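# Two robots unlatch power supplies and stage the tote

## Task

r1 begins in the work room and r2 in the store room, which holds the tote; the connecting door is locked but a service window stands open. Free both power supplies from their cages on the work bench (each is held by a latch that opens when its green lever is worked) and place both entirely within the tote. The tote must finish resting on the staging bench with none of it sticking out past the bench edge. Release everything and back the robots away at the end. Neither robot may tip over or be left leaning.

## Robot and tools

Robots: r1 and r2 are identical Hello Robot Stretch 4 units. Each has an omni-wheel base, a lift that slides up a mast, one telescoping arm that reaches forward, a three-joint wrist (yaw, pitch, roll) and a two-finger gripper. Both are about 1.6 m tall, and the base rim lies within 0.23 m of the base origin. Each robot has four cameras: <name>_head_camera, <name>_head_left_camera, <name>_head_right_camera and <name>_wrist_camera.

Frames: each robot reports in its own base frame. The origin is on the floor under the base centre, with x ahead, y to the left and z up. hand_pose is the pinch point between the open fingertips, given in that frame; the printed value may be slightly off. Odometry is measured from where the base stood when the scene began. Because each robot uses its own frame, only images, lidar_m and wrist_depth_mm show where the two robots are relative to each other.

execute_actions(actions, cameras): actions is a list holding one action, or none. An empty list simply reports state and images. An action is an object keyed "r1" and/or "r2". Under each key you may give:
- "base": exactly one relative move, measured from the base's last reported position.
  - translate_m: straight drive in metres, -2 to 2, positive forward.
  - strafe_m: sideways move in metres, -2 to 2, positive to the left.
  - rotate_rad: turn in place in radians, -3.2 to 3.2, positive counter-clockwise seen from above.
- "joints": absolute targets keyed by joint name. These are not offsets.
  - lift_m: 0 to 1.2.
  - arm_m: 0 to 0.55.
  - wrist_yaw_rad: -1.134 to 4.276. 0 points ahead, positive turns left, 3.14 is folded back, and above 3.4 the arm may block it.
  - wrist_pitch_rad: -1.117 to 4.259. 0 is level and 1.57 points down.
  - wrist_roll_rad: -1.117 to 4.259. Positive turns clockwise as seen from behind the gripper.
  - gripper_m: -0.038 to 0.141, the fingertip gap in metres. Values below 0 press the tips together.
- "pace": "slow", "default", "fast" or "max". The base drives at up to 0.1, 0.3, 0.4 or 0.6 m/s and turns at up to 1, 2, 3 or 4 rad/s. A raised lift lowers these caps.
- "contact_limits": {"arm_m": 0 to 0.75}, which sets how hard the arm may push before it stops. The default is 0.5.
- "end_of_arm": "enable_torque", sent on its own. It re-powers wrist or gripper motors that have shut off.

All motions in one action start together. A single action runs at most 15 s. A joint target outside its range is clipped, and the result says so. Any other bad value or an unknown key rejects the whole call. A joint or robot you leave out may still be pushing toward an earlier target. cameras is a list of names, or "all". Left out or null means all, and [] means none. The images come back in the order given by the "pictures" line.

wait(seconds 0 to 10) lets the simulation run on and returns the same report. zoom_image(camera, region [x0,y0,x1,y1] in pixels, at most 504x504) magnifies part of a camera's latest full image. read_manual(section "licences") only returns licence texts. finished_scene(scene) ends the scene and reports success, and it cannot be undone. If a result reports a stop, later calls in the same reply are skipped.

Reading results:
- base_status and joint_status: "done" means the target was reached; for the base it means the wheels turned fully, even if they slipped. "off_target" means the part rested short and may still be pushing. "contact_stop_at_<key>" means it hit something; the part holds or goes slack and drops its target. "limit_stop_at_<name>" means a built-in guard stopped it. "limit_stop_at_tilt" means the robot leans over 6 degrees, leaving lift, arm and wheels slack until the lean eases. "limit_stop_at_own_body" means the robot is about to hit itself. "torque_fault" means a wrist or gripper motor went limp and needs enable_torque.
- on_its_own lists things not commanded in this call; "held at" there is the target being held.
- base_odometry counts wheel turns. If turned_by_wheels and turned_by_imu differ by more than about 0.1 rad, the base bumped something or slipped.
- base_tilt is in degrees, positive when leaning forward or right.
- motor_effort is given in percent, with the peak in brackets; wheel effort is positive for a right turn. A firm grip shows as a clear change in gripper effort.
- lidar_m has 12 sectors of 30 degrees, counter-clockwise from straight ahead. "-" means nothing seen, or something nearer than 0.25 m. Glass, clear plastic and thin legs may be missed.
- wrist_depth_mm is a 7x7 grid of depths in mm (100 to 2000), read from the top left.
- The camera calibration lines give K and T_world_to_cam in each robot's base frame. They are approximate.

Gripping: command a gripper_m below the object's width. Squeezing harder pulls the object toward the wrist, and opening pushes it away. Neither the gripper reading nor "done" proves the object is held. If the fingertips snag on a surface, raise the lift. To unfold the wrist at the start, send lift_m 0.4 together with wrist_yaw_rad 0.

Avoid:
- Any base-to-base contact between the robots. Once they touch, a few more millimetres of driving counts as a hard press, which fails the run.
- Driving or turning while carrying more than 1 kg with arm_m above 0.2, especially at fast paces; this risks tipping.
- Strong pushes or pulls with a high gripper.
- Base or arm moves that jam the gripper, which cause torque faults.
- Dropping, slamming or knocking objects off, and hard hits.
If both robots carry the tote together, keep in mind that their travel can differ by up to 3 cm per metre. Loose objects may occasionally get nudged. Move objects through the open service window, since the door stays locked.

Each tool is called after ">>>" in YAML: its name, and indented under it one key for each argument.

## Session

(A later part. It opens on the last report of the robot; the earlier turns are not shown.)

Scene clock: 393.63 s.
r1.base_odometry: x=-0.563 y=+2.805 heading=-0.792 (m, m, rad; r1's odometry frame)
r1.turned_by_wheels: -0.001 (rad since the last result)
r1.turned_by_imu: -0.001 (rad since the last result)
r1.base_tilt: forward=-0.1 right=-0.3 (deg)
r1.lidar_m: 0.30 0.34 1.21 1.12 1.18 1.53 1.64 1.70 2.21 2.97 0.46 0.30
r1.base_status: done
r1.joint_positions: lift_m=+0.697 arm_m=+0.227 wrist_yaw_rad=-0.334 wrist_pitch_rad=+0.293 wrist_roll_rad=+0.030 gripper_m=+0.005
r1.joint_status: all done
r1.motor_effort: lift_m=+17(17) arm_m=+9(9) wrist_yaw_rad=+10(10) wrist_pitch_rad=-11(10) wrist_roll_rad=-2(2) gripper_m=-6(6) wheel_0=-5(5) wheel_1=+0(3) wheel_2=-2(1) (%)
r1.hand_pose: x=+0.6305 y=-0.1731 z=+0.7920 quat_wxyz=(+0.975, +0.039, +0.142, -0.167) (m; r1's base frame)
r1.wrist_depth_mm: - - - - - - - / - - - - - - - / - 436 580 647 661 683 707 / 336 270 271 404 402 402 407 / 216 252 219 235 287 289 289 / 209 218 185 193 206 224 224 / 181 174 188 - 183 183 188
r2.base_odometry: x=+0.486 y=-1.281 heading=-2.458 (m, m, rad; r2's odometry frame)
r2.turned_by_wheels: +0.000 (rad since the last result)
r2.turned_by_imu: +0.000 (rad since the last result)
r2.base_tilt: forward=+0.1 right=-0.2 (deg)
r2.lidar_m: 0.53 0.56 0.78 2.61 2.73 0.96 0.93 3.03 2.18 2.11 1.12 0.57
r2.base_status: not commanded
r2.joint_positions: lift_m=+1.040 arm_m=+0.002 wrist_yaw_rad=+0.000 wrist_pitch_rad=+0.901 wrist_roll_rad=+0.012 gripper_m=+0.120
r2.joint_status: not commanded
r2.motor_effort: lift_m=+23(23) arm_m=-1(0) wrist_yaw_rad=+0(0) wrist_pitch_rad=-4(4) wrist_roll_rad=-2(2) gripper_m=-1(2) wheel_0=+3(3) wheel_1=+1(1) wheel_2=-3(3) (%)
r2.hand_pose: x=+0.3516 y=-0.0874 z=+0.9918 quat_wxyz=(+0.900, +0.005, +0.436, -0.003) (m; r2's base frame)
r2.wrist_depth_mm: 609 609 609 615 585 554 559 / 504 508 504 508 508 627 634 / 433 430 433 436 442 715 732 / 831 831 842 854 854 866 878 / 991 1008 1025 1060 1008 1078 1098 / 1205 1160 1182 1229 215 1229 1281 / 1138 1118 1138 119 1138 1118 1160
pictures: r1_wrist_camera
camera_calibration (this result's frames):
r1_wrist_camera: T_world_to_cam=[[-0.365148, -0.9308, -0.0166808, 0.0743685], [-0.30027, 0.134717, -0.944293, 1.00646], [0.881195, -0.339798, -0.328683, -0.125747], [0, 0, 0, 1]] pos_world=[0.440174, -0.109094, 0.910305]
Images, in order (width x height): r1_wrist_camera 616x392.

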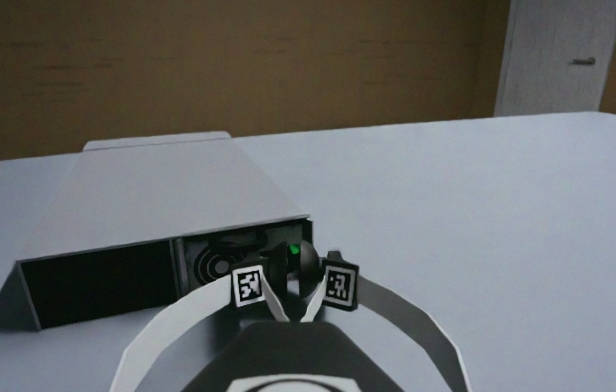

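>>> execute_actions:
  actions:
    - {"r1":{"base":{"strafe_m":0.007},"joints":{"arm_m":0.233,"gripper_m":0.002},"pace":"slow"}}
  cameras: []

>>> execute_actions:
  actions:
    - {"r1":{"joints":{"arm_m":0.240,"gripper_m":-0.017,"lift_m":0.695},"pace":"slow"}}
  cameras: []

>>> execute_actions:
  actions:
    - {"r1":{"joints":{"arm_m":0.245,"gripper_m":-0.038,"lift_m":0.693},"pace":"slow"}}
  cameras: ["r1_wrist_camera"]

>>> zoom_image:
  camera: "r1_wrist_camera"
  region: [190, 190, 410, 330]

Scene clock: 395.97 s.
r1.base_odometry: x=-0.558 y=+2.810 heading=-0.793 (m, m, rad; r1's odometry frame)
r1.turned_by_wheels: -0.001 (rad since the last result)
r1.turned_by_imu: -0.001 (rad since the last result)
r1.base_tilt: forward=+0.0 right=-0.3 (deg)
r1.lidar_m: 0.29 1.69 1.19 1.11 1.14 1.54 1.67 1.71 2.24 2.97 0.48 0.33
r1.base_status: done
r1.joint_positions: lift_m=+0.697 arm_m=+0.231 wrist_yaw_rad=-0.337 wrist_pitch_rad=+0.294 wrist_roll_rad=+0.030 gripper_m=+0.002
r1.joint_status: all done
r1.on_its_own: wrist_yaw_rad is at rest, and its effort (+20) is outside its rest range (-13 to +13)
r1.motor_effort: lift_m=+17(17) arm_m=+10(7) wrist_yaw_rad=+20(19) wrist_pitch_rad=-12(13) wrist_roll_rad=-1(3) gripper_m=-5(7) wheel_0=-4(4) wheel_1=-2(4) wheel_2=-4(4) (%)
r1.hand_pose: x=+0.6337 y=-0.1739 z=+0.7919 quat_wxyz=(+0.975, +0.039, +0.142, -0.168) (m; r1's base frame)
r1.wrist_depth_mm: - - - - - - - / - - - - - - - / - 430 439 647 661 676 683 / 362 267 268 370 402 407 407 / 215 251 218 233 287 287 289 / 211 217 186 191 185 224 224 / 180 175 188 - 183 182 188
r2.base_odometry: x=+0.486 y=-1.281 heading=-2.458 (m, m, rad; r2's odometry frame)
r2.turned_by_wheels: +0.000 (rad since the last result)
r2.turned_by_imu: +0.001 (rad since the last result)
r2.base_tilt: forward=+0.1 right=-0.2 (deg)
r2.lidar_m: 0.54 0.57 0.78 2.61 2.71 0.99 0.92 3.03 2.21 2.11 1.12 0.57
r2.base_status: not commanded
r2.joint_positions: lift_m=+1.040 arm_m=+0.002 wrist_yaw_rad=+0.000 wrist_pitch_rad=+0.901 wrist_roll_rad=+0.012 gripper_m=+0.120
r2.joint_status: not commanded
r2.motor_effort: lift_m=+23(23) arm_m=-1(0) wrist_yaw_rad=+0(0) wrist_pitch_rad=-4(4) wrist_roll_rad=-2(1) gripper_m=+0(1) wheel_0=+3(3) wheel_1=+1(1) wheel_2=-3(3) (%)
r2.hand_pose: x=+0.3516 y=-0.0874 z=+0.9918 quat_wxyz=(+0.900, +0.005, +0.436, -0.003) (m; r2's base frame)
r2.wrist_depth_mm: 609 609 615 615 591 559 564 / 508 508 508 504 504 621 634 / 436 433 433 439 445 707 741 / 820 831 831 854 866 878 891 / 991 1008 1008 1042 1025 1078 1098 / 1205 1160 1182 1229 216 1229 1255 / 1138 1098 1138 119 1138 1118 1160
pictures: none
No camera images: the call's "cameras" was empty. Leave "cameras" out to get every camera's image.

Scene clock: 396.93 s.
r1.base_odometry: x=-0.558 y=+2.810 heading=-0.793 (m, m, rad; r1's odometry frame)
r1.turned_by_wheels: +0.000 (rad since the last result)
r1.turned_by_imu: +0.000 (rad since the last result)
r1.base_tilt: forward=-0.1 right=-0.4 (deg)
r1.lidar_m: 0.31 1.74 1.19 1.11 1.14 1.54 1.66 1.69 2.22 2.97 0.49 0.34
r1.base_status: not commanded
r1.joint_positions: lift_m=+0.695 arm_m=+0.237 wrist_yaw_rad=-0.342 wrist_pitch_rad=+0.295 wrist_roll_rad=+0.030 gripper_m=-0.017
r1.joint_status: all done
r1.on_its_own: wrist_yaw_rad is at rest, and its effort (+32) is outside its rest range (-13 to +13)
r1.motor_effort: lift_m=+16(17) arm_m=+14(13) wrist_yaw_rad=+32(38) wrist_pitch_rad=-14(14) wrist_roll_rad=+2(0) gripper_m=-12(12) wheel_0=+0(4) wheel_1=-1(1) wheel_2=-7(8) (%)
r1.hand_pose: x=+0.6391 y=-0.1749 z=+0.7897 quat_wxyz=(+0.974, +0.040, +0.142, -0.170) (m; r1's base frame)
r1.wrist_depth_mm: - - - - - - - / - - - - - - - / - 424 430 634 647 668 676 / 357 262 263 366 397 397 402 / 212 248 212 227 283 286 285 / 204 215 185 203 183 220 220 / 178 173 186 - 187 179 185
r2.base_odometry: x=+0.486 y=-1.281 heading=-2.458 (m, m, rad; r2's odometry frame)
r2.turned_by_wheels: +0.000 (rad since the last result)
r2.turned_by_imu: +0.000 (rad since the last result)
r2.base_tilt: forward=+0.1 right=-0.2 (deg)
r2.lidar_m: 0.53 0.56 0.78 2.60 2.70 0.95 0.91 3.07 2.19 2.12 1.10 0.55
r2.base_status: not commanded
r2.joint_positions: lift_m=+1.040 arm_m=+0.002 wrist_yaw_rad=+0.000 wrist_pitch_rad=+0.901 wrist_roll_rad=+0.012 gripper_m=+0.120
r2.joint_status: not commanded
r2.motor_effort: lift_m=+23(23) arm_m=+0(1) wrist_yaw_rad=+0(0) wrist_pitch_rad=-4(4) wrist_roll_rad=-2(2) gripper_m=-2(1) wheel_0=+3(3) wheel_1=+1(1) wheel_2=-2(3) (%)
r2.hand_pose: x=+0.3516 y=-0.0874 z=+0.9918 quat_wxyz=(+0.900, +0.005, +0.436, -0.003) (m; r2's base frame)
r2.wrist_depth_mm: 603 615 609 609 585 549 559 / 504 504 504 504 504 627 634 / 430 433 433 439 442 707 750 / 809 820 831 842 866 878 891 / 991 1008 1025 1042 1008 1078 1078 / 1205 1160 1182 1229 216 1229 1255 / 1138 1138 1138 119 1138 1118 1138
pictures: none
No camera images: the call's "cameras" was empty. Leave "cameras" out to get every camera's image.

Scene clock: 397.97 s.
r1.base_odometry: x=-0.558 y=+2.810 heading=-0.793 (m, m, rad; r1's odometry frame)
r1.turned_by_wheels: +0.000 (rad since the last result)
r1.turned_by_imu: +0.000 (rad since the last result)
r1.base_tilt: forward=-0.1 right=-0.3 (deg)
r1.lidar_m: 0.31 1.74 1.19 1.11 1.13 1.52 1.65 1.71 2.22 2.98 0.50 0.33
r1.base_status: not commanded
r1.joint_positions: lift_m=+0.693 arm_m=+0.242 wrist_yaw_rad=-0.345 wrist_pitch_rad=+0.295 wrist_roll_rad=+0.030 gripper_m=-0.037
r1.joint_status: all done
r1.on_its_own: wrist_yaw_rad is at rest, and its effort (+40) is outside its rest range (-13 to +13)
r1.motor_effort: lift_m=+15(16) arm_m=+16(18) wrist_yaw_rad=+40(51) wrist_pitch_rad=-13(15) wrist_roll_rad=-2(1) gripper_m=-18(17) wheel_0=+3(3) wheel_1=+1(1) wheel_2=-11(11) (%)
r1.hand_pose: x=+0.6434 y=-0.1755 z=+0.7879 quat_wxyz=(+0.974, +0.040, +0.142, -0.172) (m; r1's base frame)
r1.wrist_depth_mm: - - - - - - - / - - - - - - - / - 418 424 627 640 661 668 / 329 258 260 362 392 397 399 / 201 245 210 224 281 282 282 / 203 203 180 202 180 219 217 / 176 175 183 - 185 177 183
r2.base_odometry: x=+0.486 y=-1.281 heading=-2.458 (m, m, rad; r2's odometry frame)
r2.turned_by_wheels: +0.000 (rad since the last result)
r2.turned_by_imu: +0.000 (rad since the last result)
r2.base_tilt: forward=+0.2 right=-0.2 (deg)
r2.lidar_m: 0.54 0.57 0.79 2.61 2.71 0.95 0.92 3.02 2.21 2.11 1.07 0.57
r2.base_status: not commanded
r2.joint_positions: lift_m=+1.040 arm_m=+0.002 wrist_yaw_rad=+0.000 wrist_pitch_rad=+0.901 wrist_roll_rad=+0.012 gripper_m=+0.120
r2.joint_status: not commanded
r2.motor_effort: lift_m=+22(23) arm_m=+0(1) wrist_yaw_rad=-1(0) wrist_pitch_rad=-4(4) wrist_roll_rad=-2(1) gripper_m=+0(1) wheel_0=+3(3) wheel_1=+1(1) wheel_2=-3(3) (%)
r2.hand_pose: x=+0.3516 y=-0.0874 z=+0.9918 quat_wxyz=(+0.900, +0.005, +0.436, -0.003) (m; r2's base frame)
r2.wrist_depth_mm: 609 609 609 609 585 554 559 / 508 512 508 504 504 634 634 / 433 433 433 442 442 707 741 / 820 820 831 831 866 878 878 / 991 991 1025 1025 1025 1078 1098 / 1205 1182 1182 1255 216 1205 1255 / 1138 1098 1138 119 1118 1138 1118
pictures: r1_wrist_camera
camera_calibration (this result's frames):
r1_wrist_camera: T_world_to_cam=[[-0.375104, -0.926834, -0.0166276, 0.0837864], [-0.299952, 0.138328, -0.943872, 1.00684], [0.877112, -0.349062, -0.329893, -0.13732], [0, 0, 0, 1]] pos_world=[0.453876, -0.109551, 0.906418]
Images, in order (width x height): r1_wrist_camera 616x392.

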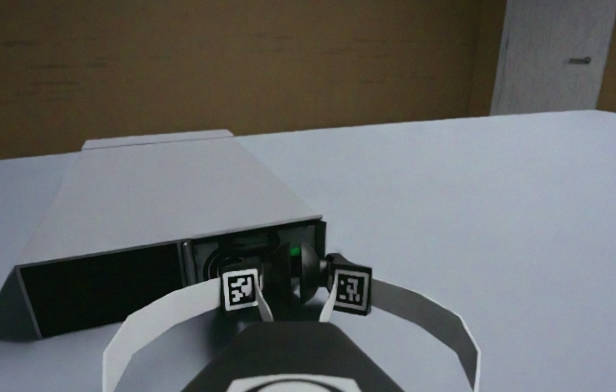

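Region (190, 190, 410, 330) of r1_wrist_camera's 616x392 image, scaled by 2.291; it fills the top 321 rows of this view, and the rest is white.

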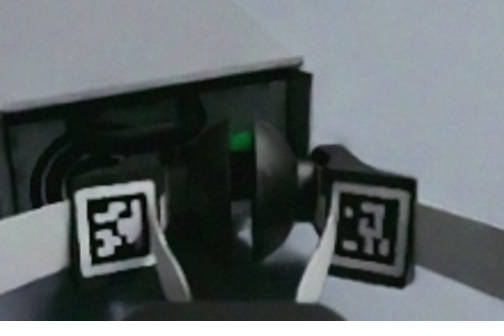

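>>> execute_actions:
  actions:
    - {"r1":{"joints":{"arm_m":0.234},"pace":"slow"}}
  cameras: []

>>> execute_actions:
  actions:
    - {"r1":{"base":{"strafe_m":0.002},"joints":{"arm_m":0.231},"pace":"slow"}}
  cameras: ["r1_wrist_camera"]

>>> zoom_image:
  camera: "r1_wrist_camera"
  region: [190, 190, 410, 330]

Scene clock: 399.10 s.
r1.base_odometry: x=-0.558 y=+2.810 heading=-0.793 (m, m, rad; r1's odometry frame)
r1.turned_by_wheels: +0.000 (rad since the last result)
r1.turned_by_imu: +0.000 (rad since the last result)
r1.base_tilt: forward=-0.1 right=-0.3 (deg)
r1.lidar_m: 0.30 1.70 1.18 1.12 1.16 1.53 1.66 1.71 2.27 3.00 0.51 0.33
r1.base_status: not commanded
r1.joint_positions: lift_m=+0.693 arm_m=+0.236 wrist_yaw_rad=-0.329 wrist_pitch_rad=+0.291 wrist_roll_rad=+0.030 gripper_m=-0.037
r1.joint_status: all done
r1.motor_effort: lift_m=+18(18) arm_m=-14(15) wrist_yaw_rad=-5(39) wrist_pitch_rad=-4(14) wrist_roll_rad=+0(1) gripper_m=-26(25) wheel_0=-7(7) wheel_1=-3(3) wheel_2=-2(11) (%)
r1.hand_pose: x=+0.6406 y=-0.1721 z=+0.7886 quat_wxyz=(+0.976, +0.038, +0.141, -0.164) (m; r1's base frame)
r1.wrist_depth_mm: - - - - - - - / - - - - - - - / - 427 427 647 647 654 691 / 353 258 263 366 399 399 402 / 209 247 211 224 283 283 282 / 203 213 182 202 180 220 219 / 177 175 185 - 186 177 184
r2.base_odometry: x=+0.486 y=-1.281 heading=-2.458 (m, m, rad; r2's odometry frame)
r2.turned_by_wheels: +0.000 (rad since the last result)
r2.turned_by_imu: +0.000 (rad since the last result)
r2.base_tilt: forward=+0.2 right=-0.3 (deg)
r2.lidar_m: 0.53 0.56 0.79 2.60 2.71 0.99 0.92 3.06 2.21 2.12 1.11 0.56
r2.base_status: not commanded
r2.joint_positions: lift_m=+1.040 arm_m=+0.002 wrist_yaw_rad=+0.000 wrist_pitch_rad=+0.901 wrist_roll_rad=+0.012 gripper_m=+0.120
r2.joint_status: not commanded
r2.motor_effort: lift_m=+23(23) arm_m=+0(0) wrist_yaw_rad=+0(0) wrist_pitch_rad=-4(4) wrist_roll_rad=-2(3) gripper_m=-1(0) wheel_0=+3(3) wheel_1=+1(1) wheel_2=-3(3) (%)
r2.hand_pose: x=+0.3516 y=-0.0874 z=+0.9918 quat_wxyz=(+0.900, +0.005, +0.436, -0.003) (m; r2's base frame)
r2.wrist_depth_mm: 603 609 609 609 591 554 564 / 504 508 504 508 504 627 634 / 436 433 433 436 442 707 741 / 820 831 831 842 866 866 891 / 991 991 1025 1042 1042 1060 1078 / 1205 1182 1182 1229 215 1229 1255 / 1138 1138 1182 119 1138 1138 1138
pictures: none
No camera images: the call's "cameras" was empty. Leave "cameras" out to get every camera's image.

Scene clock: 399.73 s.
r1.base_odometry: x=-0.557 y=+2.811 heading=-0.794 (m, m, rad; r1's odometry frame)
r1.turned_by_wheels: -0.001 (rad since the last result)
r1.turned_by_imu: -0.001 (rad since the last result)
r1.base_tilt: forward=-0.1 right=-0.4 (deg)
r1.lidar_m: 0.29 1.73 1.17 1.11 1.15 1.54 1.64 1.66 2.23 2.99 0.50 0.34
r1.base_status: done
r1.joint_positions: lift_m=+0.693 arm_m=+0.233 wrist_yaw_rad=-0.329 wrist_pitch_rad=+0.290 wrist_roll_rad=+0.030 gripper_m=-0.037
r1.joint_status: all done
r1.motor_effort: lift_m=+18(19) arm_m=-14(15) wrist_yaw_rad=-6(11) wrist_pitch_rad=-1(3) wrist_roll_rad=-1(1) gripper_m=-26(26) wheel_0=-8(12) wheel_1=-5(6) wheel_2=+0(0) (%)
r1.hand_pose: x=+0.6377 y=-0.1720 z=+0.7888 quat_wxyz=(+0.976, +0.038, +0.140, -0.164) (m; r1's base frame)
r1.wrist_depth_mm: - - - - - - - / - - - - - - - / - 430 439 640 661 676 691 / 355 262 264 366 397 399 402 / 211 249 213 228 285 286 283 / 210 213 182 202 180 220 218 / 178 175 185 - 187 178 185
r2.base_odometry: x=+0.486 y=-1.281 heading=-2.458 (m, m, rad; r2's odometry frame)
r2.turned_by_wheels: +0.000 (rad since the last result)
r2.turned_by_imu: +0.000 (rad since the last result)
r2.base_tilt: forward=+0.1 right=-0.2 (deg)
r2.lidar_m: 0.52 0.55 0.80 2.61 2.71 0.96 0.92 3.07 2.20 2.12 1.10 0.57
r2.base_status: not commanded
r2.joint_positions: lift_m=+1.040 arm_m=+0.002 wrist_yaw_rad=+0.000 wrist_pitch_rad=+0.901 wrist_roll_rad=+0.012 gripper_m=+0.120
r2.joint_status: not commanded
r2.motor_effort: lift_m=+23(23) arm_m=+0(1) wrist_yaw_rad=+0(0) wrist_pitch_rad=-4(4) wrist_roll_rad=-3(2) gripper_m=+0(0) wheel_0=+3(3) wheel_1=+1(1) wheel_2=-3(3) (%)
r2.hand_pose: x=+0.3516 y=-0.0874 z=+0.9918 quat_wxyz=(+0.900, +0.005, +0.436, -0.003) (m; r2's base frame)
r2.wrist_depth_mm: 609 609 615 603 585 549 559 / 504 504 504 508 508 627 640 / 433 436 433 439 445 707 732 / 820 831 831 854 866 878 878 / 991 1008 1025 1042 1025 1078 1098 / 1205 1182 1182 1205 215 1229 1229 / 1138 1138 1138 119 1138 1138 1138
pictures: r1_wrist_camera
camera_calibration (this result's frames):
r1_wrist_camera: T_world_to_cam=[[-0.360254, -0.932703, -0.0167915, 0.07463], [-0.298182, 0.13219, -0.945311, 1.00444], [0.883914, -0.335546, -0.325737, -0.136104], [0, 0, 0, 1]] pos_world=[0.446696, -0.108839, 0.906429]
Images, in order (width x height): r1_wrist_camera 616x392.

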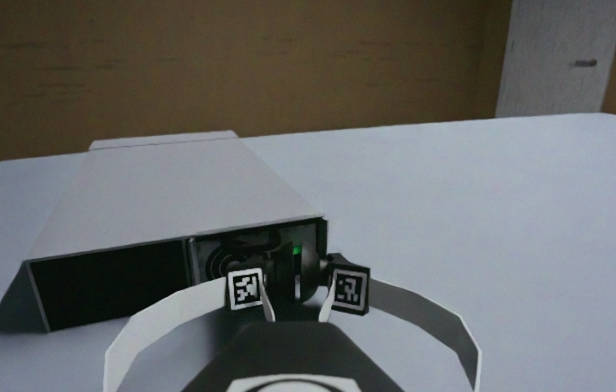

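Region (190, 190, 410, 330) of r1_wrist_camera's 616x392 image, scaled by 2.291; it fills the top 321 rows of this view, and the rest is white.

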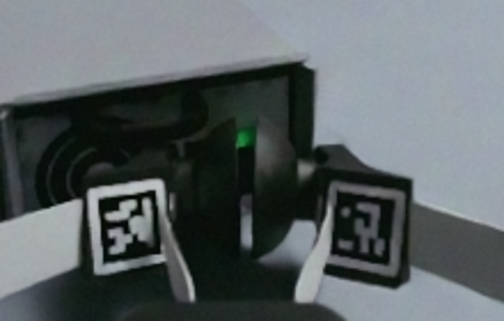

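>>> execute_actions:
  actions:
    - {"r1":{"joints":{"arm_m":0.229},"pace":"slow"}}
  cameras: ["r1_wrist_camera"]

>>> zoom_image:
  camera: "r1_wrist_camera"
  region: [190, 190, 410, 330]

Scene clock: 400.63 s.
r1.base_odometry: x=-0.557 y=+2.811 heading=-0.793 (m, m, rad; r1's odometry frame)
r1.turned_by_wheels: +0.001 (rad since the last result)
r1.turned_by_imu: +0.001 (rad since the last result)
r1.base_tilt: forward=-0.1 right=-0.3 (deg)
r1.lidar_m: 0.31 1.69 1.20 1.09 1.14 1.54 1.65 1.70 2.24 3.02 0.51 0.31
r1.base_status: not commanded
r1.joint_positions: lift_m=+0.693 arm_m=+0.231 wrist_yaw_rad=-0.330 wrist_pitch_rad=+0.292 wrist_roll_rad=+0.030 gripper_m=-0.037
r1.joint_status: all done
r1.motor_effort: lift_m=+18(18) arm_m=-9(13) wrist_yaw_rad=-2(7) wrist_pitch_rad=-6(6) wrist_roll_rad=+0(2) gripper_m=-20(28) wheel_0=+0(8) wheel_1=-1(5) wheel_2=-1(1) (%)
r1.hand_pose: x=+0.6345 y=-0.1723 z=+0.7884 quat_wxyz=(+0.975, +0.039, +0.141, -0.165) (m; r1's base frame)
r1.wrist_depth_mm: - - - - - - - / - - - - - - - / - 421 430 640 647 668 683 / 357 260 260 312 399 397 399 / 220 248 220 219 283 283 283 / 208 213 181 200 180 219 220 / 178 175 184 - 186 178 183
r2.base_odometry: x=+0.486 y=-1.281 heading=-2.458 (m, m, rad; r2's odometry frame)
r2.turned_by_wheels: +0.000 (rad since the last result)
r2.turned_by_imu: +0.000 (rad since the last result)
r2.base_tilt: forward=+0.1 right=-0.2 (deg)
r2.lidar_m: 0.50 0.56 0.80 2.61 2.70 0.95 0.91 3.03 2.20 2.10 1.10 0.57
r2.base_status: not commanded
r2.joint_positions: lift_m=+1.040 arm_m=+0.002 wrist_yaw_rad=+0.000 wrist_pitch_rad=+0.901 wrist_roll_rad=+0.012 gripper_m=+0.120
r2.joint_status: not commanded
r2.motor_effort: lift_m=+23(23) arm_m=+0(1) wrist_yaw_rad=+0(0) wrist_pitch_rad=-4(4) wrist_roll_rad=-5(2) gripper_m=-1(1) wheel_0=+3(3) wheel_1=+1(1) wheel_2=-3(2) (%)
r2.hand_pose: x=+0.3516 y=-0.0874 z=+0.9918 quat_wxyz=(+0.900, +0.005, +0.436, -0.003) (m; r2's base frame)
r2.wrist_depth_mm: 603 615 609 609 591 549 559 / 504 504 508 504 508 627 640 / 433 433 433 439 445 707 741 / 820 820 842 842 866 878 891 / 991 1025 1025 1060 1025 1078 1098 / 1229 1182 1160 1229 215 1229 1229 / 1160 1118 1138 119 1138 1118 1138
pictures: r1_wrist_camera
camera_calibration (this result's frames):
r1_wrist_camera: T_world_to_cam=[[-0.361687, -0.932149, -0.0167332, 0.0741278], [-0.299311, 0.133097, -0.944827, 1.00362], [0.882947, -0.336723, -0.327142, -0.131973], [0, 0, 0, 1]] pos_world=[0.443731, -0.10892, 0.906317]
Images, in order (width x height): r1_wrist_camera 616x392.

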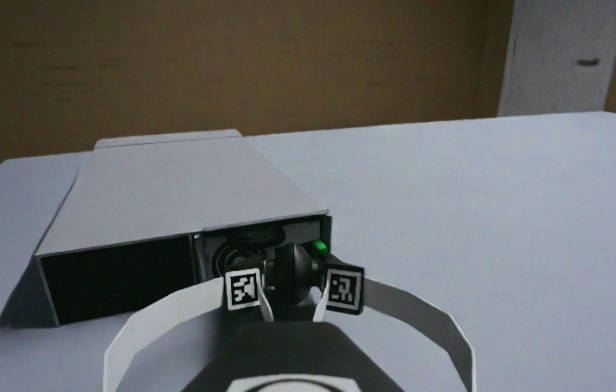

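Region (190, 190, 410, 330) of r1_wrist_camera's 616x392 image, scaled by 2.291; it fills the top 321 rows of this view, and the rest is white.

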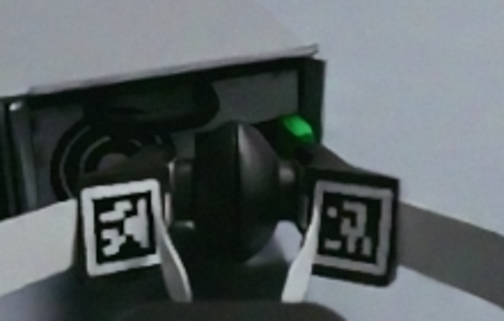

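>>> execute_actions:
  actions:
    - {"r1":{"joints":{"arm_m":0.13,"lift_m":0.727},"pace":"slow"}}
  cameras: []

>>> execute_actions:
  actions:
    - {"r1":{"base":{"strafe_m":-0.068},"joints":{"wrist_yaw_rad":0.02,"wrist_roll_rad":0.06,"wrist_pitch_rad":0.35,"gripper_m":0.048}}}
  cameras: []

>>> execute_actions:
  actions:
    - {"r1":{"joints":{"arm_m":0.172},"pace":"slow","contact_limits":{"arm_m":0.2}}}
  cameras: ["r1_wrist_camera"]

>>> zoom_image:
  camera: "r1_wrist_camera"
  region: [190, 190, 410, 330]

Scene clock: 403.40 s.
r1.base_odometry: x=-0.557 y=+2.811 heading=-0.793 (m, m, rad; r1's odometry frame)
r1.turned_by_wheels: +0.000 (rad since the last result)
r1.turned_by_imu: +0.000 (rad since the last result)
r1.base_tilt: forward=-0.1 right=-0.4 (deg)
r1.lidar_m: 0.31 1.71 1.19 1.11 1.13 1.50 1.65 1.70 2.26 2.98 0.51 0.34
r1.base_status: not commanded
r1.joint_positions: lift_m=+0.727 arm_m=+0.132 wrist_yaw_rad=-0.330 wrist_pitch_rad=+0.292 wrist_roll_rad=+0.030 gripper_m=-0.037
r1.joint_status: all done
r1.motor_effort: lift_m=+23(24) arm_m=-9(7) wrist_yaw_rad=-2(0) wrist_pitch_rad=-8(16) wrist_roll_rad=+0(1) gripper_m=-20(20) wheel_0=+0(0) wheel_1=-1(1) wheel_2=-1(1) (%)
r1.hand_pose: x=+0.5355 y=-0.1722 z=+0.8218 quat_wxyz=(+0.975, +0.039, +0.141, -0.165) (m; r1's base frame)
r1.wrist_depth_mm: - - - - - - - / - - - - - - - / - - - 820 820 831 831 / 473 355 355 488 492 488 496 / 342 324 322 342 349 353 349 / 266 266 182 200 179 271 270 / 220 217 229 - 229 221 224
r2.base_odometry: x=+0.486 y=-1.281 heading=-2.458 (m, m, rad; r2's odometry frame)
r2.turned_by_wheels: +0.000 (rad since the last result)
r2.turned_by_imu: +0.001 (rad since the last result)
r2.base_tilt: forward=+0.1 right=-0.3 (deg)
r2.lidar_m: 0.53 0.57 0.79 2.61 2.71 0.96 0.91 3.04 2.20 2.10 1.10 0.57
r2.base_status: not commanded
r2.joint_positions: lift_m=+1.040 arm_m=+0.002 wrist_yaw_rad=+0.000 wrist_pitch_rad=+0.901 wrist_roll_rad=+0.012 gripper_m=+0.120
r2.joint_status: not commanded
r2.motor_effort: lift_m=+22(23) arm_m=+0(0) wrist_yaw_rad=+0(0) wrist_pitch_rad=-4(4) wrist_roll_rad=-2(0) gripper_m=+0(1) wheel_0=+3(3) wheel_1=+1(1) wheel_2=-3(3) (%)
r2.hand_pose: x=+0.3516 y=-0.0874 z=+0.9918 quat_wxyz=(+0.900, +0.005, +0.436, -0.003) (m; r2's base frame)
r2.wrist_depth_mm: 615 609 609 609 585 554 559 / 504 504 508 508 504 627 640 / 433 433 430 439 445 715 741 / 809 831 831 842 866 891 891 / 991 1008 1025 1042 1025 1078 1098 / 1229 1160 1182 1229 216 1205 1229 / 1160 1118 1138 119 1118 1138 1118
pictures: none
No camera images: the call's "cameras" was empty. Leave "cameras" out to get every camera's image.

Scene clock: 404.93 s.
r1.base_odometry: x=-0.605 y=+2.763 heading=-0.793 (m, m, rad; r1's odometry frame)
r1.turned_by_wheels: +0.000 (rad since the last result)
r1.turned_by_imu: +0.000 (rad since the last result)
r1.base_tilt: forward=+0.0 right=-0.4 (deg)
r1.lidar_m: 0.30 0.34 1.26 1.17 1.20 1.63 1.65 1.70 2.25 2.92 0.49 0.35
r1.base_status: done
r1.joint_positions: lift_m=+0.727 arm_m=+0.132 wrist_yaw_rad=+0.020 wrist_pitch_rad=+0.352 wrist_roll_rad=+0.060 gripper_m=+0.048
r1.joint_status: all done
r1.motor_effort: lift_m=+23(23) arm_m=-9(9) wrist_yaw_rad=-2(3) wrist_pitch_rad=-6(4) wrist_roll_rad=+1(1) gripper_m=-3(19) wheel_0=-2(4) wheel_1=+3(7) wheel_2=+0(0) (%)
r1.hand_pose: x=+0.5749 y=-0.0820 z=+0.8056 quat_wxyz=(+0.984, +0.028, +0.175, +0.005) (m; r1's base frame)
r1.wrist_depth_mm: - - - - - - - / - - - - - - - / - - 455 462 603 597 591 / 1863 418 324 300 407 402 397 / 314 309 296 298 303 303 300 / 246 247 213 237 200 241 238 / 208 204 212 - 206 200 201
r2.base_odometry: x=+0.486 y=-1.281 heading=-2.458 (m, m, rad; r2's odometry frame)
r2.turned_by_wheels: +0.000 (rad since the last result)
r2.turned_by_imu: +0.000 (rad since the last result)
r2.base_tilt: forward=+0.1 right=-0.2 (deg)
r2.lidar_m: 0.52 0.57 0.78 2.60 2.72 0.96 0.92 3.03 2.22 2.11 1.09 0.57
r2.base_status: not commanded
r2.joint_positions: lift_m=+1.040 arm_m=+0.002 wrist_yaw_rad=+0.000 wrist_pitch_rad=+0.901 wrist_roll_rad=+0.012 gripper_m=+0.120
r2.joint_status: not commanded
r2.motor_effort: lift_m=+23(23) arm_m=+0(1) wrist_yaw_rad=+0(0) wrist_pitch_rad=-4(4) wrist_roll_rad=-5(3) gripper_m=-1(0) wheel_0=+3(3) wheel_1=+1(1) wheel_2=-2(3) (%)
r2.hand_pose: x=+0.3516 y=-0.0874 z=+0.9918 quat_wxyz=(+0.900, +0.005, +0.436, -0.003) (m; r2's base frame)
r2.wrist_depth_mm: 609 609 609 609 591 554 559 / 504 504 508 508 504 627 634 / 433 433 430 439 445 707 750 / 831 820 842 842 866 878 891 / 991 1025 1025 1042 1025 1098 1078 / 1205 1160 1182 1229 215 1255 1255 / 1160 1118 1138 119 1138 1138 1138
pictures: none
No camera images: the call's "cameras" was empty. Leave "cameras" out to get every camera's image.

Scene clock: 406.50 s.
r1.base_odometry: x=-0.605 y=+2.763 heading=-0.793 (m, m, rad; r1's odometry frame)
r1.turned_by_wheels: +0.000 (rad since the last result)
r1.turned_by_imu: +0.000 (rad since the last result)
r1.base_tilt: forward=+0.0 right=-0.3 (deg)
r1.lidar_m: 0.31 0.33 1.26 1.17 1.22 1.63 1.64 1.73 2.23 2.91 0.46 0.32
r1.base_status: not commanded
r1.joint_positions: lift_m=+0.727 arm_m=+0.170 wrist_yaw_rad=+0.020 wrist_pitch_rad=+0.352 wrist_roll_rad=+0.060 gripper_m=+0.048
r1.joint_status: all done
r1.motor_effort: lift_m=+23(23) arm_m=+9(5) wrist_yaw_rad=-1(2) wrist_pitch_rad=-6(5) wrist_roll_rad=+0(0) gripper_m=-1(3) wheel_0=-2(2) wheel_1=+3(2) wheel_2=+0(0) (%)
r1.contact_limits: arm_m 0.2
r1.hand_pose: x=+0.6138 y=-0.0820 z=+0.8056 quat_wxyz=(+0.984, +0.028, +0.175, +0.005) (m; r1's base frame)
r1.wrist_depth_mm: - - - - - - - / - - - - - - - / - - 452 488 597 591 597 / 1921 415 300 297 404 397 397 / 312 293 254 260 291 298 298 / 246 248 213 236 199 240 240 / 207 204 212 - 206 200 202
r2.base_odometry: x=+0.486 y=-1.281 heading=-2.458 (m, m, rad; r2's odometry frame)
r2.turned_by_wheels: +0.000 (rad since the last result)
r2.turned_by_imu: +0.000 (rad since the last result)
r2.base_tilt: forward=+0.1 right=-0.2 (deg)
r2.lidar_m: 0.54 0.58 0.77 2.61 2.70 0.99 0.92 3.07 2.22 2.12 1.14 0.56
r2.base_status: not commanded
r2.joint_positions: lift_m=+1.040 arm_m=+0.002 wrist_yaw_rad=+0.000 wrist_pitch_rad=+0.901 wrist_roll_rad=+0.012 gripper_m=+0.120
r2.joint_status: not commanded
r2.motor_effort: lift_m=+23(23) arm_m=+0(1) wrist_yaw_rad=-1(0) wrist_pitch_rad=-4(3) wrist_roll_rad=-1(1) gripper_m=-1(2) wheel_0=+3(3) wheel_1=+1(1) wheel_2=-3(3) (%)
r2.hand_pose: x=+0.3516 y=-0.0874 z=+0.9918 quat_wxyz=(+0.900, +0.005, +0.436, -0.003) (m; r2's base frame)
r2.wrist_depth_mm: 603 609 603 609 591 554 559 / 508 508 504 508 504 627 640 / 430 433 433 439 445 707 741 / 820 831 842 842 854 866 891 / 991 1008 1008 1060 1025 1078 1098 / 1229 1138 1182 1255 216 1229 1255 / 1160 1118 1138 119 1160 1138 1160
pictures: r1_wrist_camera
camera_calibration (this result's frames):
r1_wrist_camera: T_world_to_cam=[[-0.0312259, -0.998625, -0.042096, -0.0367986], [-0.383, 0.0508565, -0.922347, 1.02821], [0.92322, -0.0126783, -0.384062, -0.0299735], [0, 0, 0, 1]] pos_world=[0.420327, -0.089419, 0.935302]
Images, in order (width x height): r1_wrist_camera 616x392.

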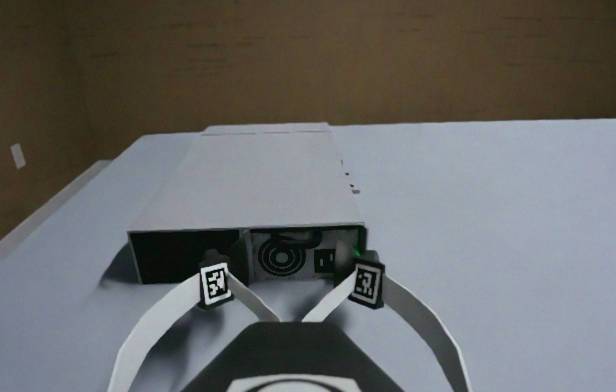

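Region (190, 190, 410, 330) of r1_wrist_camera's 616x392 image, scaled by 2.291; it fills the top 321 rows of this view, and the rest is white.

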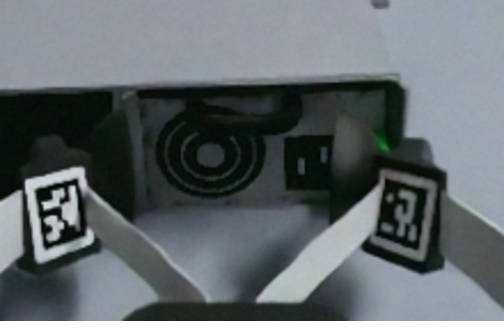

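>>> execute_actions:
  actions:
    - {"r1":{"base":{"strafe_m":-0.002},"joints":{"gripper_m":0.041},"pace":"slow"}}
  cameras: []

>>> execute_actions:
  actions:
    - {"r1":{"joints":{"arm_m":0.185},"pace":"slow","contact_limits":{"arm_m":0.2}}}
  cameras: ["r1_wrist_camera"]

>>> zoom_image:
  camera: "r1_wrist_camera"
  region: [190, 190, 410, 330]

Scene clock: 407.47 s.
r1.base_odometry: x=-0.607 y=+2.762 heading=-0.793 (m, m, rad; r1's odometry frame)
r1.turned_by_wheels: +0.000 (rad since the last result)
r1.turned_by_imu: +0.000 (rad since the last result)
r1.base_tilt: forward=-0.1 right=-0.4 (deg)
r1.lidar_m: 0.31 0.34 1.25 1.18 1.21 1.62 1.64 1.70 2.23 2.92 0.52 0.33
r1.base_status: done
r1.joint_positions: lift_m=+0.727 arm_m=+0.170 wrist_yaw_rad=+0.020 wrist_pitch_rad=+0.352 wrist_roll_rad=+0.060 gripper_m=+0.041
r1.joint_status: all done
r1.motor_effort: lift_m=+23(23) arm_m=+9(9) wrist_yaw_rad=-1(3) wrist_pitch_rad=-5(5) wrist_roll_rad=-1(0) gripper_m=-4(3) wheel_0=-1(3) wheel_1=+2(3) wheel_2=+0(1) (%)
r1.hand_pose: x=+0.6138 y=-0.0820 z=+0.8056 quat_wxyz=(+0.984, +0.028, +0.175, +0.005) (m; r1's base frame)
r1.wrist_depth_mm: - - - - - - - / - - - - - - - / - - 452 488 591 597 591 / 1863 392 300 297 402 402 394 / 312 293 259 259 303 300 298 / 245 247 197 237 196 240 238 / 206 204 212 - 207 200 200
r2.base_odometry: x=+0.486 y=-1.281 heading=-2.458 (m, m, rad; r2's odometry frame)
r2.turned_by_wheels: +0.000 (rad since the last result)
r2.turned_by_imu: +0.000 (rad since the last result)
r2.base_tilt: forward=+0.2 right=-0.2 (deg)
r2.lidar_m: 0.53 0.57 0.77 2.62 2.69 0.98 0.91 3.03 2.21 2.12 1.13 0.54
r2.base_status: not commanded
r2.joint_positions: lift_m=+1.040 arm_m=+0.002 wrist_yaw_rad=+0.000 wrist_pitch_rad=+0.901 wrist_roll_rad=+0.012 gripper_m=+0.120
r2.joint_status: not commanded
r2.motor_effort: lift_m=+23(23) arm_m=+0(0) wrist_yaw_rad=+0(1) wrist_pitch_rad=-4(4) wrist_roll_rad=-2(0) gripper_m=-1(1) wheel_0=+3(3) wheel_1=+1(1) wheel_2=-2(2) (%)
r2.hand_pose: x=+0.3516 y=-0.0874 z=+0.9918 quat_wxyz=(+0.900, +0.005, +0.436, -0.003) (m; r2's base frame)
r2.wrist_depth_mm: 609 615 609 609 591 549 564 / 508 512 508 508 508 627 634 / 430 433 433 442 445 707 732 / 809 820 842 831 854 878 891 / 991 1008 1025 1060 1008 1078 1078 / 1229 1160 1182 1229 215 1229 1255 / 1138 1118 1138 119 1118 1138 1138
pictures: none
No camera images: the call's "cameras" was empty. Leave "cameras" out to get every camera's image.

Scene clock: 408.47 s.
r1.base_odometry: x=-0.607 y=+2.762 heading=-0.793 (m, m, rad; r1's odometry frame)
r1.turned_by_wheels: +0.000 (rad since the last result)
r1.turned_by_imu: +0.000 (rad since the last result)
r1.base_tilt: forward=-0.1 right=-0.4 (deg)
r1.lidar_m: 0.31 0.35 1.27 1.16 1.24 1.61 1.65 1.72 2.25 2.92 0.51 0.34
r1.base_status: not commanded
r1.joint_positions: lift_m=+0.727 arm_m=+0.183 wrist_yaw_rad=+0.020 wrist_pitch_rad=+0.352 wrist_roll_rad=+0.060 gripper_m=+0.041
r1.joint_status: all done
r1.motor_effort: lift_m=+23(23) arm_m=+9(8) wrist_yaw_rad=-1(2) wrist_pitch_rad=-6(6) wrist_roll_rad=-1(1) gripper_m=-3(3) wheel_0=-1(1) wheel_1=+2(1) wheel_2=+0(0) (%)
r1.contact_limits: arm_m 0.2
r1.hand_pose: x=+0.6268 y=-0.0820 z=+0.8056 quat_wxyz=(+0.984, +0.028, +0.175, +0.005) (m; r1's base frame)
r1.wrist_depth_mm: - - - - - - - / - - - - - - - / - - 455 484 597 597 585 / 1921 392 300 298 399 394 394 / 312 282 250 248 300 301 297 / 245 247 197 236 196 241 238 / 207 204 213 - 206 200 202
r2.base_odometry: x=+0.486 y=-1.281 heading=-2.458 (m, m, rad; r2's odometry frame)
r2.turned_by_wheels: +0.000 (rad since the last result)
r2.turned_by_imu: +0.000 (rad since the last result)
r2.base_tilt: forward=+0.1 right=-0.2 (deg)
r2.lidar_m: 0.54 0.59 0.80 2.61 2.73 0.99 0.92 3.05 2.21 2.12 1.11 0.56
r2.base_status: not commanded
r2.joint_positions: lift_m=+1.040 arm_m=+0.002 wrist_yaw_rad=+0.000 wrist_pitch_rad=+0.901 wrist_roll_rad=+0.012 gripper_m=+0.120
r2.joint_status: not commanded
r2.motor_effort: lift_m=+23(23) arm_m=+0(1) wrist_yaw_rad=+0(0) wrist_pitch_rad=-4(4) wrist_roll_rad=-1(0) gripper_m=-1(1) wheel_0=+3(3) wheel_1=+1(1) wheel_2=-3(3) (%)
r2.hand_pose: x=+0.3516 y=-0.0874 z=+0.9918 quat_wxyz=(+0.900, +0.005, +0.436, -0.003) (m; r2's base frame)
r2.wrist_depth_mm: 603 603 615 609 591 559 559 / 504 504 504 504 508 634 640 / 433 430 433 439 442 707 741 / 820 820 842 842 854 866 891 / 991 1008 1025 1042 1025 1078 1098 / 1229 1182 1182 1229 215 1229 1229 / 1138 1118 1138 119 1160 1138 1118
pictures: r1_wrist_camera
camera_calibration (this result's frames):
r1_wrist_camera: T_world_to_cam=[[-0.0312235, -0.998626, -0.0420958, -0.0363937], [-0.383001, 0.0508555, -0.922347, 1.03318], [0.92322, -0.0126762, -0.384062, -0.0419736], [0, 0, 0, 1]] pos_world=[0.433325, -0.0894188, 0.935302]
Images, in order (width x height): r1_wrist_camera 616x392.

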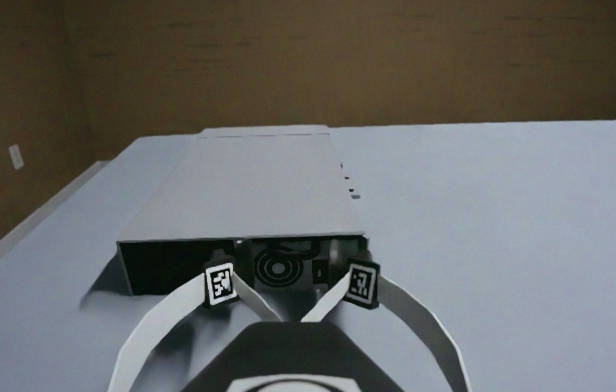

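Region (190, 190, 410, 330) of r1_wrist_camera's 616x392 image, scaled by 2.291; it fills the top 321 rows of this view, and the rest is white.

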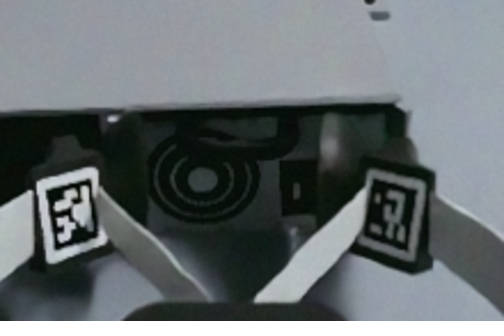

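>>> execute_actions:
  actions:
    - {"r1":{"base":{"strafe_m":-0.003},"pace":"slow"}}
  cameras: []

>>> execute_actions:
  actions:
    - {"r1":{"joints":{"arm_m":0.193},"pace":"slow","contact_limits":{"arm_m":0.2}}}
  cameras: ["r1_wrist_camera","r1_head_camera"]

>>> zoom_image:
  camera: "r1_head_camera"
  region: [190, 355, 260, 400]

Scene clock: 409.23 s.
r1.base_odometry: x=-0.609 y=+2.760 heading=-0.793 (m, m, rad; r1's odometry frame)
r1.turned_by_wheels: +0.000 (rad since the last result)
r1.turned_by_imu: +0.000 (rad since the last result)
r1.base_tilt: forward=+0.0 right=-0.3 (deg)
r1.lidar_m: 0.30 0.32 1.26 1.19 1.21 1.62 1.65 1.70 2.23 2.92 0.50 0.34
r1.base_status: done
r1.joint_positions: lift_m=+0.727 arm_m=+0.183 wrist_yaw_rad=+0.020 wrist_pitch_rad=+0.352 wrist_roll_rad=+0.060 gripper_m=+0.041
r1.joint_status: not commanded
r1.motor_effort: lift_m=+23(23) arm_m=+9(9) wrist_yaw_rad=+0(0) wrist_pitch_rad=-7(5) wrist_roll_rad=+0(1) gripper_m=-3(2) wheel_0=+2(2) wheel_1=-1(2) wheel_2=+0(1) (%)
r1.hand_pose: x=+0.6268 y=-0.0820 z=+0.8056 quat_wxyz=(+0.984, +0.028, +0.175, +0.005) (m; r1's base frame)
r1.wrist_depth_mm: - - - - - - - / - - - - - - - / - - 449 484 603 597 597 / 1808 389 300 298 402 402 397 / 312 282 250 248 304 300 296 / 245 247 196 237 196 241 238 / 206 204 212 - 206 200 200
r2.base_odometry: x=+0.486 y=-1.281 heading=-2.458 (m, m, rad; r2's odometry frame)
r2.turned_by_wheels: +0.000 (rad since the last result)
r2.turned_by_imu: +0.000 (rad since the last result)
r2.base_tilt: forward=+0.1 right=-0.1 (deg)
r2.lidar_m: 0.53 0.54 0.77 2.61 2.72 0.97 0.91 3.06 2.21 2.13 1.08 0.58
r2.base_status: not commanded
r2.joint_positions: lift_m=+1.040 arm_m=+0.002 wrist_yaw_rad=+0.000 wrist_pitch_rad=+0.901 wrist_roll_rad=+0.012 gripper_m=+0.120
r2.joint_status: not commanded
r2.motor_effort: lift_m=+23(23) arm_m=-1(1) wrist_yaw_rad=+0(0) wrist_pitch_rad=-4(3) wrist_roll_rad=-2(3) gripper_m=-1(0) wheel_0=+2(3) wheel_1=+1(1) wheel_2=-3(3) (%)
r2.hand_pose: x=+0.3516 y=-0.0874 z=+0.9918 quat_wxyz=(+0.900, +0.005, +0.436, -0.003) (m; r2's base frame)
r2.wrist_depth_mm: 609 609 603 603 591 554 564 / 508 504 508 500 508 627 634 / 436 433 430 439 445 715 741 / 809 820 842 842 854 866 878 / 991 1008 1025 1042 1025 1078 1098 / 1205 1182 1182 1205 215 1229 1255 / 1160 1118 1138 119 1138 1138 1138
pictures: none
No camera images: the call's "cameras" was empty. Leave "cameras" out to get every camera's image.

Scene clock: 410.10 s.
r1.base_odometry: x=-0.609 y=+2.760 heading=-0.793 (m, m, rad; r1's odometry frame)
r1.turned_by_wheels: +0.000 (rad since the last result)
r1.turned_by_imu: +0.000 (rad since the last result)
r1.base_tilt: forward=-0.1 right=-0.4 (deg)
r1.lidar_m: 0.32 0.34 1.27 1.19 1.23 1.64 1.64 1.72 2.24 2.89 0.47 0.34
r1.base_status: not commanded
r1.joint_positions: lift_m=+0.727 arm_m=+0.190 wrist_yaw_rad=+0.016 wrist_pitch_rad=+0.356 wrist_roll_rad=+0.060 gripper_m=+0.041
r1.joint_status: all done
r1.motor_effort: lift_m=+21(23) arm_m=+15(12) wrist_yaw_rad=+10(10) wrist_pitch_rad=-18(17) wrist_roll_rad=-2(1) gripper_m=-2(3) wheel_0=+3(3) wheel_1=+1(1) wheel_2=-5(5) (%)
r1.contact_limits: arm_m 0.2
r1.hand_pose: x=+0.6330 y=-0.0831 z=+0.8046 quat_wxyz=(+0.984, +0.028, +0.177, +0.003) (m; r1's base frame)
r1.wrist_depth_mm: - - - - - - - / - - - - - - - / - - 439 477 585 585 580 / 1863 384 296 291 402 394 392 / 307 277 235 241 300 297 294 / 244 244 192 233 195 239 236 / 206 202 211 - 207 197 199
r2.base_odometry: x=+0.486 y=-1.281 heading=-2.458 (m, m, rad; r2's odometry frame)
r2.turned_by_wheels: +0.000 (rad since the last result)
r2.turned_by_imu: +0.000 (rad since the last result)
r2.base_tilt: forward=+0.1 right=-0.2 (deg)
r2.lidar_m: 0.54 0.55 0.79 2.61 2.74 0.97 0.92 3.05 2.21 2.10 1.12 0.56
r2.base_status: not commanded
r2.joint_positions: lift_m=+1.040 arm_m=+0.002 wrist_yaw_rad=+0.000 wrist_pitch_rad=+0.901 wrist_roll_rad=+0.012 gripper_m=+0.120
r2.joint_status: not commanded
r2.motor_effort: lift_m=+23(23) arm_m=-1(1) wrist_yaw_rad=+0(0) wrist_pitch_rad=-4(4) wrist_roll_rad=-1(4) gripper_m=+0(2) wheel_0=+3(3) wheel_1=+1(1) wheel_2=-3(3) (%)
r2.hand_pose: x=+0.3516 y=-0.0874 z=+0.9918 quat_wxyz=(+0.900, +0.005, +0.436, -0.003) (m; r2's base frame)
r2.wrist_depth_mm: 609 609 609 609 597 554 559 / 508 504 504 504 508 627 640 / 433 433 436 436 442 715 741 / 820 820 842 854 878 866 878 / 991 1008 1025 1060 1025 1078 1098 / 1205 1160 1205 1229 215 1229 1229 / 1118 1138 1138 119 1160 1138 1138
pictures: r1_head_camera, r1_wrist_camera
camera_calibration (this result's frames):
r1_wrist_camera: T_world_to_cam=[[-0.0353356, -0.998497, -0.0418829, -0.0348799], [-0.386613, 0.0523038, -0.920758, 1.0358], [0.921565, -0.016343, -0.38788, -0.0442997], [0, 0, 0, 1]] pos_world=[0.440046, -0.0897277, 0.935077]
Images, in order (width x height): r1_head_camera 420x560, r1_wrist_camera 616x392.

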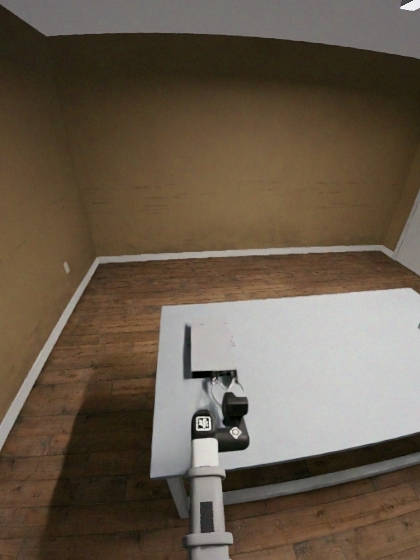

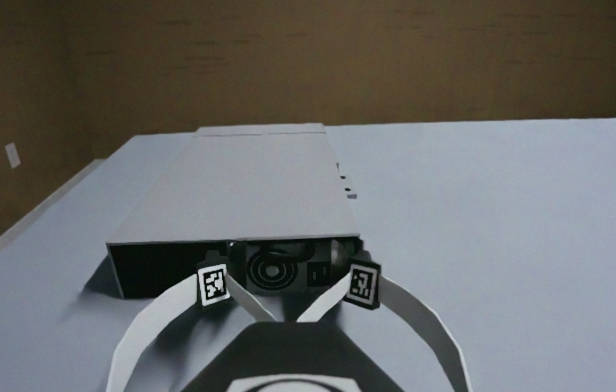

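Region (190, 355, 260, 400) of r1_head_camera's 420x560 image, scaled by 7.200, with more detail than that image has; it fills the top 324 rows of this view, and the rest is white.

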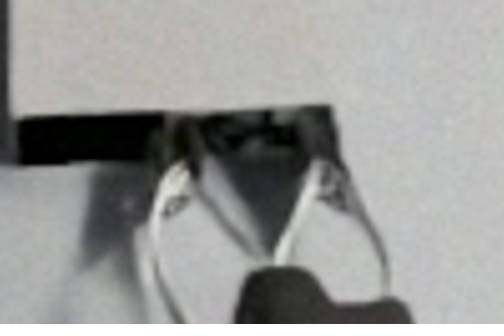

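Ease the push and close.

>>> execute_actions:
  actions:
    - {"r1":{"joints":{"arm_m":0.185},"pace":"slow"}}
  cameras: []

>>> execute_actions:
  actions:
    - {"r1":{"base":{"strafe_m":0.004},"joints":{"gripper_m":0.028,"arm_m":0.19},"pace":"slow"}}
  cameras: ["r1_wrist_camera","r1_head_camera"]

>>> zoom_image:
  camera: "r1_wrist_camera"
  region: [190, 190, 410, 330]

>>> zoom_image:
  camera: "r1_head_camera"
  region: [200, 360, 250, 392]

Scene clock: 411.17 s.
r1.base_odometry: x=-0.609 y=+2.760 heading=-0.793 (m, m, rad; r1's odometry frame)
r1.turned_by_wheels: +0.000 (rad since the last result)
r1.turned_by_imu: +0.000 (rad since the last result)
r1.base_tilt: forward=-0.1 right=-0.3 (deg)
r1.lidar_m: 0.31 0.33 1.27 1.17 1.23 1.59 1.64 1.71 2.22 2.91 0.49 0.36
r1.base_status: not commanded
r1.joint_positions: lift_m=+0.727 arm_m=+0.187 wrist_yaw_rad=+0.020 wrist_pitch_rad=+0.354 wrist_roll_rad=+0.060 gripper_m=+0.041
r1.joint_status: all done
r1.motor_effort: lift_m=+22(22) arm_m=-9(13) wrist_yaw_rad=-2(11) wrist_pitch_rad=-12(16) wrist_roll_rad=+2(0) gripper_m=-3(2) wheel_0=+3(3) wheel_1=+1(1) wheel_2=-3(5) (%)
r1.hand_pose: x=+0.6298 y=-0.0820 z=+0.8051 quat_wxyz=(+0.984, +0.028, +0.176, +0.005) (m; r1's base frame)
r1.wrist_depth_mm: - - - - - - - / - - - - - - - / - - 445 480 597 591 585 / 1808 387 297 297 399 394 394 / 310 277 243 246 300 297 296 / 245 244 198 236 195 238 237 / 206 202 211 - 204 199 200
r2.base_odometry: x=+0.486 y=-1.281 heading=-2.458 (m, m, rad; r2's odometry frame)
r2.turned_by_wheels: +0.000 (rad since the last result)
r2.turned_by_imu: +0.000 (rad since the last result)
r2.base_tilt: forward=+0.1 right=-0.2 (deg)
r2.lidar_m: 0.53 0.59 0.78 2.57 2.68 0.98 0.90 3.03 2.22 2.11 1.10 0.55
r2.base_status: not commanded
r2.joint_positions: lift_m=+1.040 arm_m=+0.002 wrist_yaw_rad=+0.000 wrist_pitch_rad=+0.901 wrist_roll_rad=+0.012 gripper_m=+0.120
r2.joint_status: not commanded
r2.motor_effort: lift_m=+23(23) arm_m=-1(1) wrist_yaw_rad=+0(0) wrist_pitch_rad=-4(4) wrist_roll_rad=-2(3) gripper_m=-1(1) wheel_0=+3(2) wheel_1=+1(1) wheel_2=-4(3) (%)
r2.hand_pose: x=+0.3516 y=-0.0874 z=+0.9918 quat_wxyz=(+0.900, +0.005, +0.436, -0.003) (m; r2's base frame)
r2.wrist_depth_mm: 609 609 609 609 591 554 559 / 504 508 504 508 504 627 634 / 433 436 433 439 445 707 741 / 809 820 831 842 854 878 878 / 991 1008 1025 1042 1025 1078 1098 / 1205 1160 1182 1205 215 1229 1255 / 1138 1138 1138 119 1138 1118 1138
pictures: none
No camera images: the call's "cameras" was empty. Leave "cameras" out to get every camera's image.

Scene clock: 412.10 s.
r1.base_odometry: x=-0.606 y=+2.763 heading=-0.793 (m, m, rad; r1's odometry frame)
r1.turned_by_wheels: +0.000 (rad since the last result)
r1.turned_by_imu: +0.000 (rad since the last result)
r1.base_tilt: forward=-0.1 right=-0.4 (deg)
r1.lidar_m: 0.31 0.32 1.25 1.18 1.22 1.63 1.64 1.69 2.25 2.95 0.51 0.35
r1.base_status: done
r1.joint_positions: lift_m=+0.727 arm_m=+0.188 wrist_yaw_rad=+0.019 wrist_pitch_rad=+0.354 wrist_roll_rad=+0.060 gripper_m=+0.028
r1.joint_status: all done
r1.motor_effort: lift_m=+22(21) arm_m=+9(7) wrist_yaw_rad=+1(5) wrist_pitch_rad=-12(12) wrist_roll_rad=+1(1) gripper_m=-3(3) wheel_0=-2(5) wheel_1=+2(3) wheel_2=-1(2) (%)
r1.hand_pose: x=+0.6315 y=-0.0822 z=+0.8052 quat_wxyz=(+0.984, +0.028, +0.176, +0.004) (m; r1's base frame)
r1.wrist_depth_mm: - - - - - - - / - - - - - - - / - - 449 477 585 591 580 / 1808 389 296 293 399 397 392 / 309 277 241 244 287 301 294 / 244 245 192 234 188 238 236 / 206 200 211 - 201 198 200
r2.base_odometry: x=+0.486 y=-1.281 heading=-2.458 (m, m, rad; r2's odometry frame)
r2.turned_by_wheels: +0.000 (rad since the last result)
r2.turned_by_imu: +0.000 (rad since the last result)
r2.base_tilt: forward=+0.1 right=-0.2 (deg)
r2.lidar_m: 0.51 0.57 0.78 2.60 2.71 0.98 0.91 3.07 2.21 2.11 1.11 0.58
r2.base_status: not commanded
r2.joint_positions: lift_m=+1.040 arm_m=+0.002 wrist_yaw_rad=+0.000 wrist_pitch_rad=+0.901 wrist_roll_rad=+0.012 gripper_m=+0.120
r2.joint_status: not commanded
r2.motor_effort: lift_m=+23(23) arm_m=-1(0) wrist_yaw_rad=+0(0) wrist_pitch_rad=-4(5) wrist_roll_rad=-1(3) gripper_m=-1(0) wheel_0=+3(2) wheel_1=+1(1) wheel_2=-3(3) (%)
r2.hand_pose: x=+0.3516 y=-0.0874 z=+0.9918 quat_wxyz=(+0.900, +0.005, +0.436, -0.003) (m; r2's base frame)
r2.wrist_depth_mm: 603 609 603 609 591 549 559 / 508 508 508 508 504 634 640 / 433 433 430 442 445 707 741 / 820 820 842 854 854 866 891 / 991 1025 1025 1042 1008 1060 1098 / 1182 1160 1182 1229 215 1229 1229 / 1160 1138 1138 119 1118 1118 1138
pictures: r1_head_camera, r1_wrist_camera
camera_calibration (this result's frames):
r1_wrist_camera: T_world_to_cam=[[-0.0319948, -0.998605, -0.0419996, -0.0360475], [-0.384692, 0.0510875, -0.92163, 1.0351], [0.92249, -0.0133304, -0.38579, -0.0446118], [0, 0, 0, 1]] pos_world=[0.438194, -0.0894725, 0.935253]
Images, in order (width x height): r1_head_camera 420x560, r1_wrist_camera 616x392.

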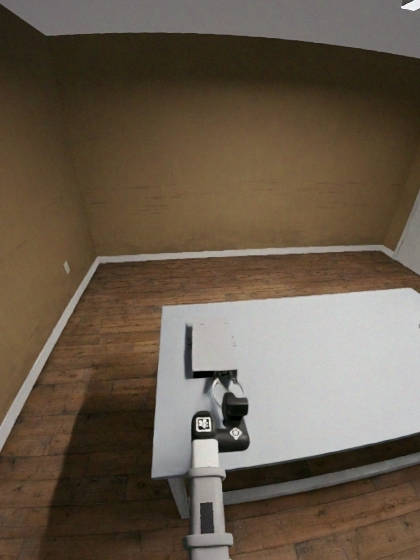

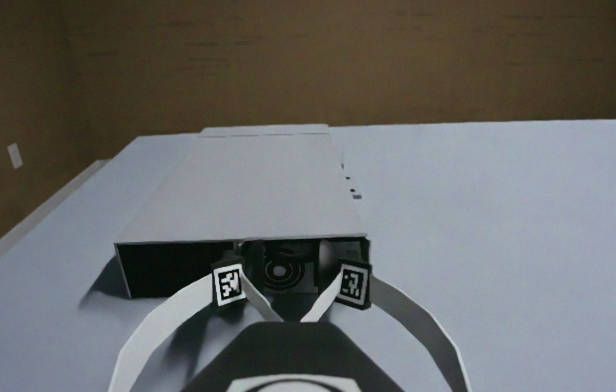

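Region (190, 190, 410, 330) of r1_wrist_camera's 616x392 image, scaled by 2.291; it fills the top 321 rows of this view, and the rest is white.

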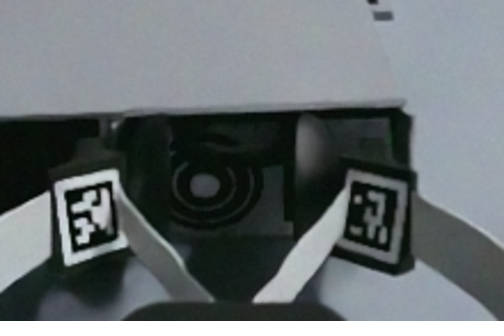

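Region (200, 360, 250, 392) of r1_head_camera's 420x560 image, scaled by 10.080, with more detail than that image has; it fills the top 323 rows of this view, and the rest is white.

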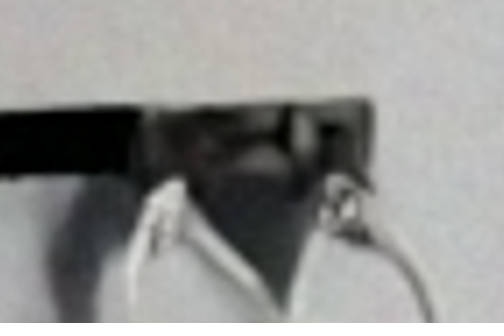

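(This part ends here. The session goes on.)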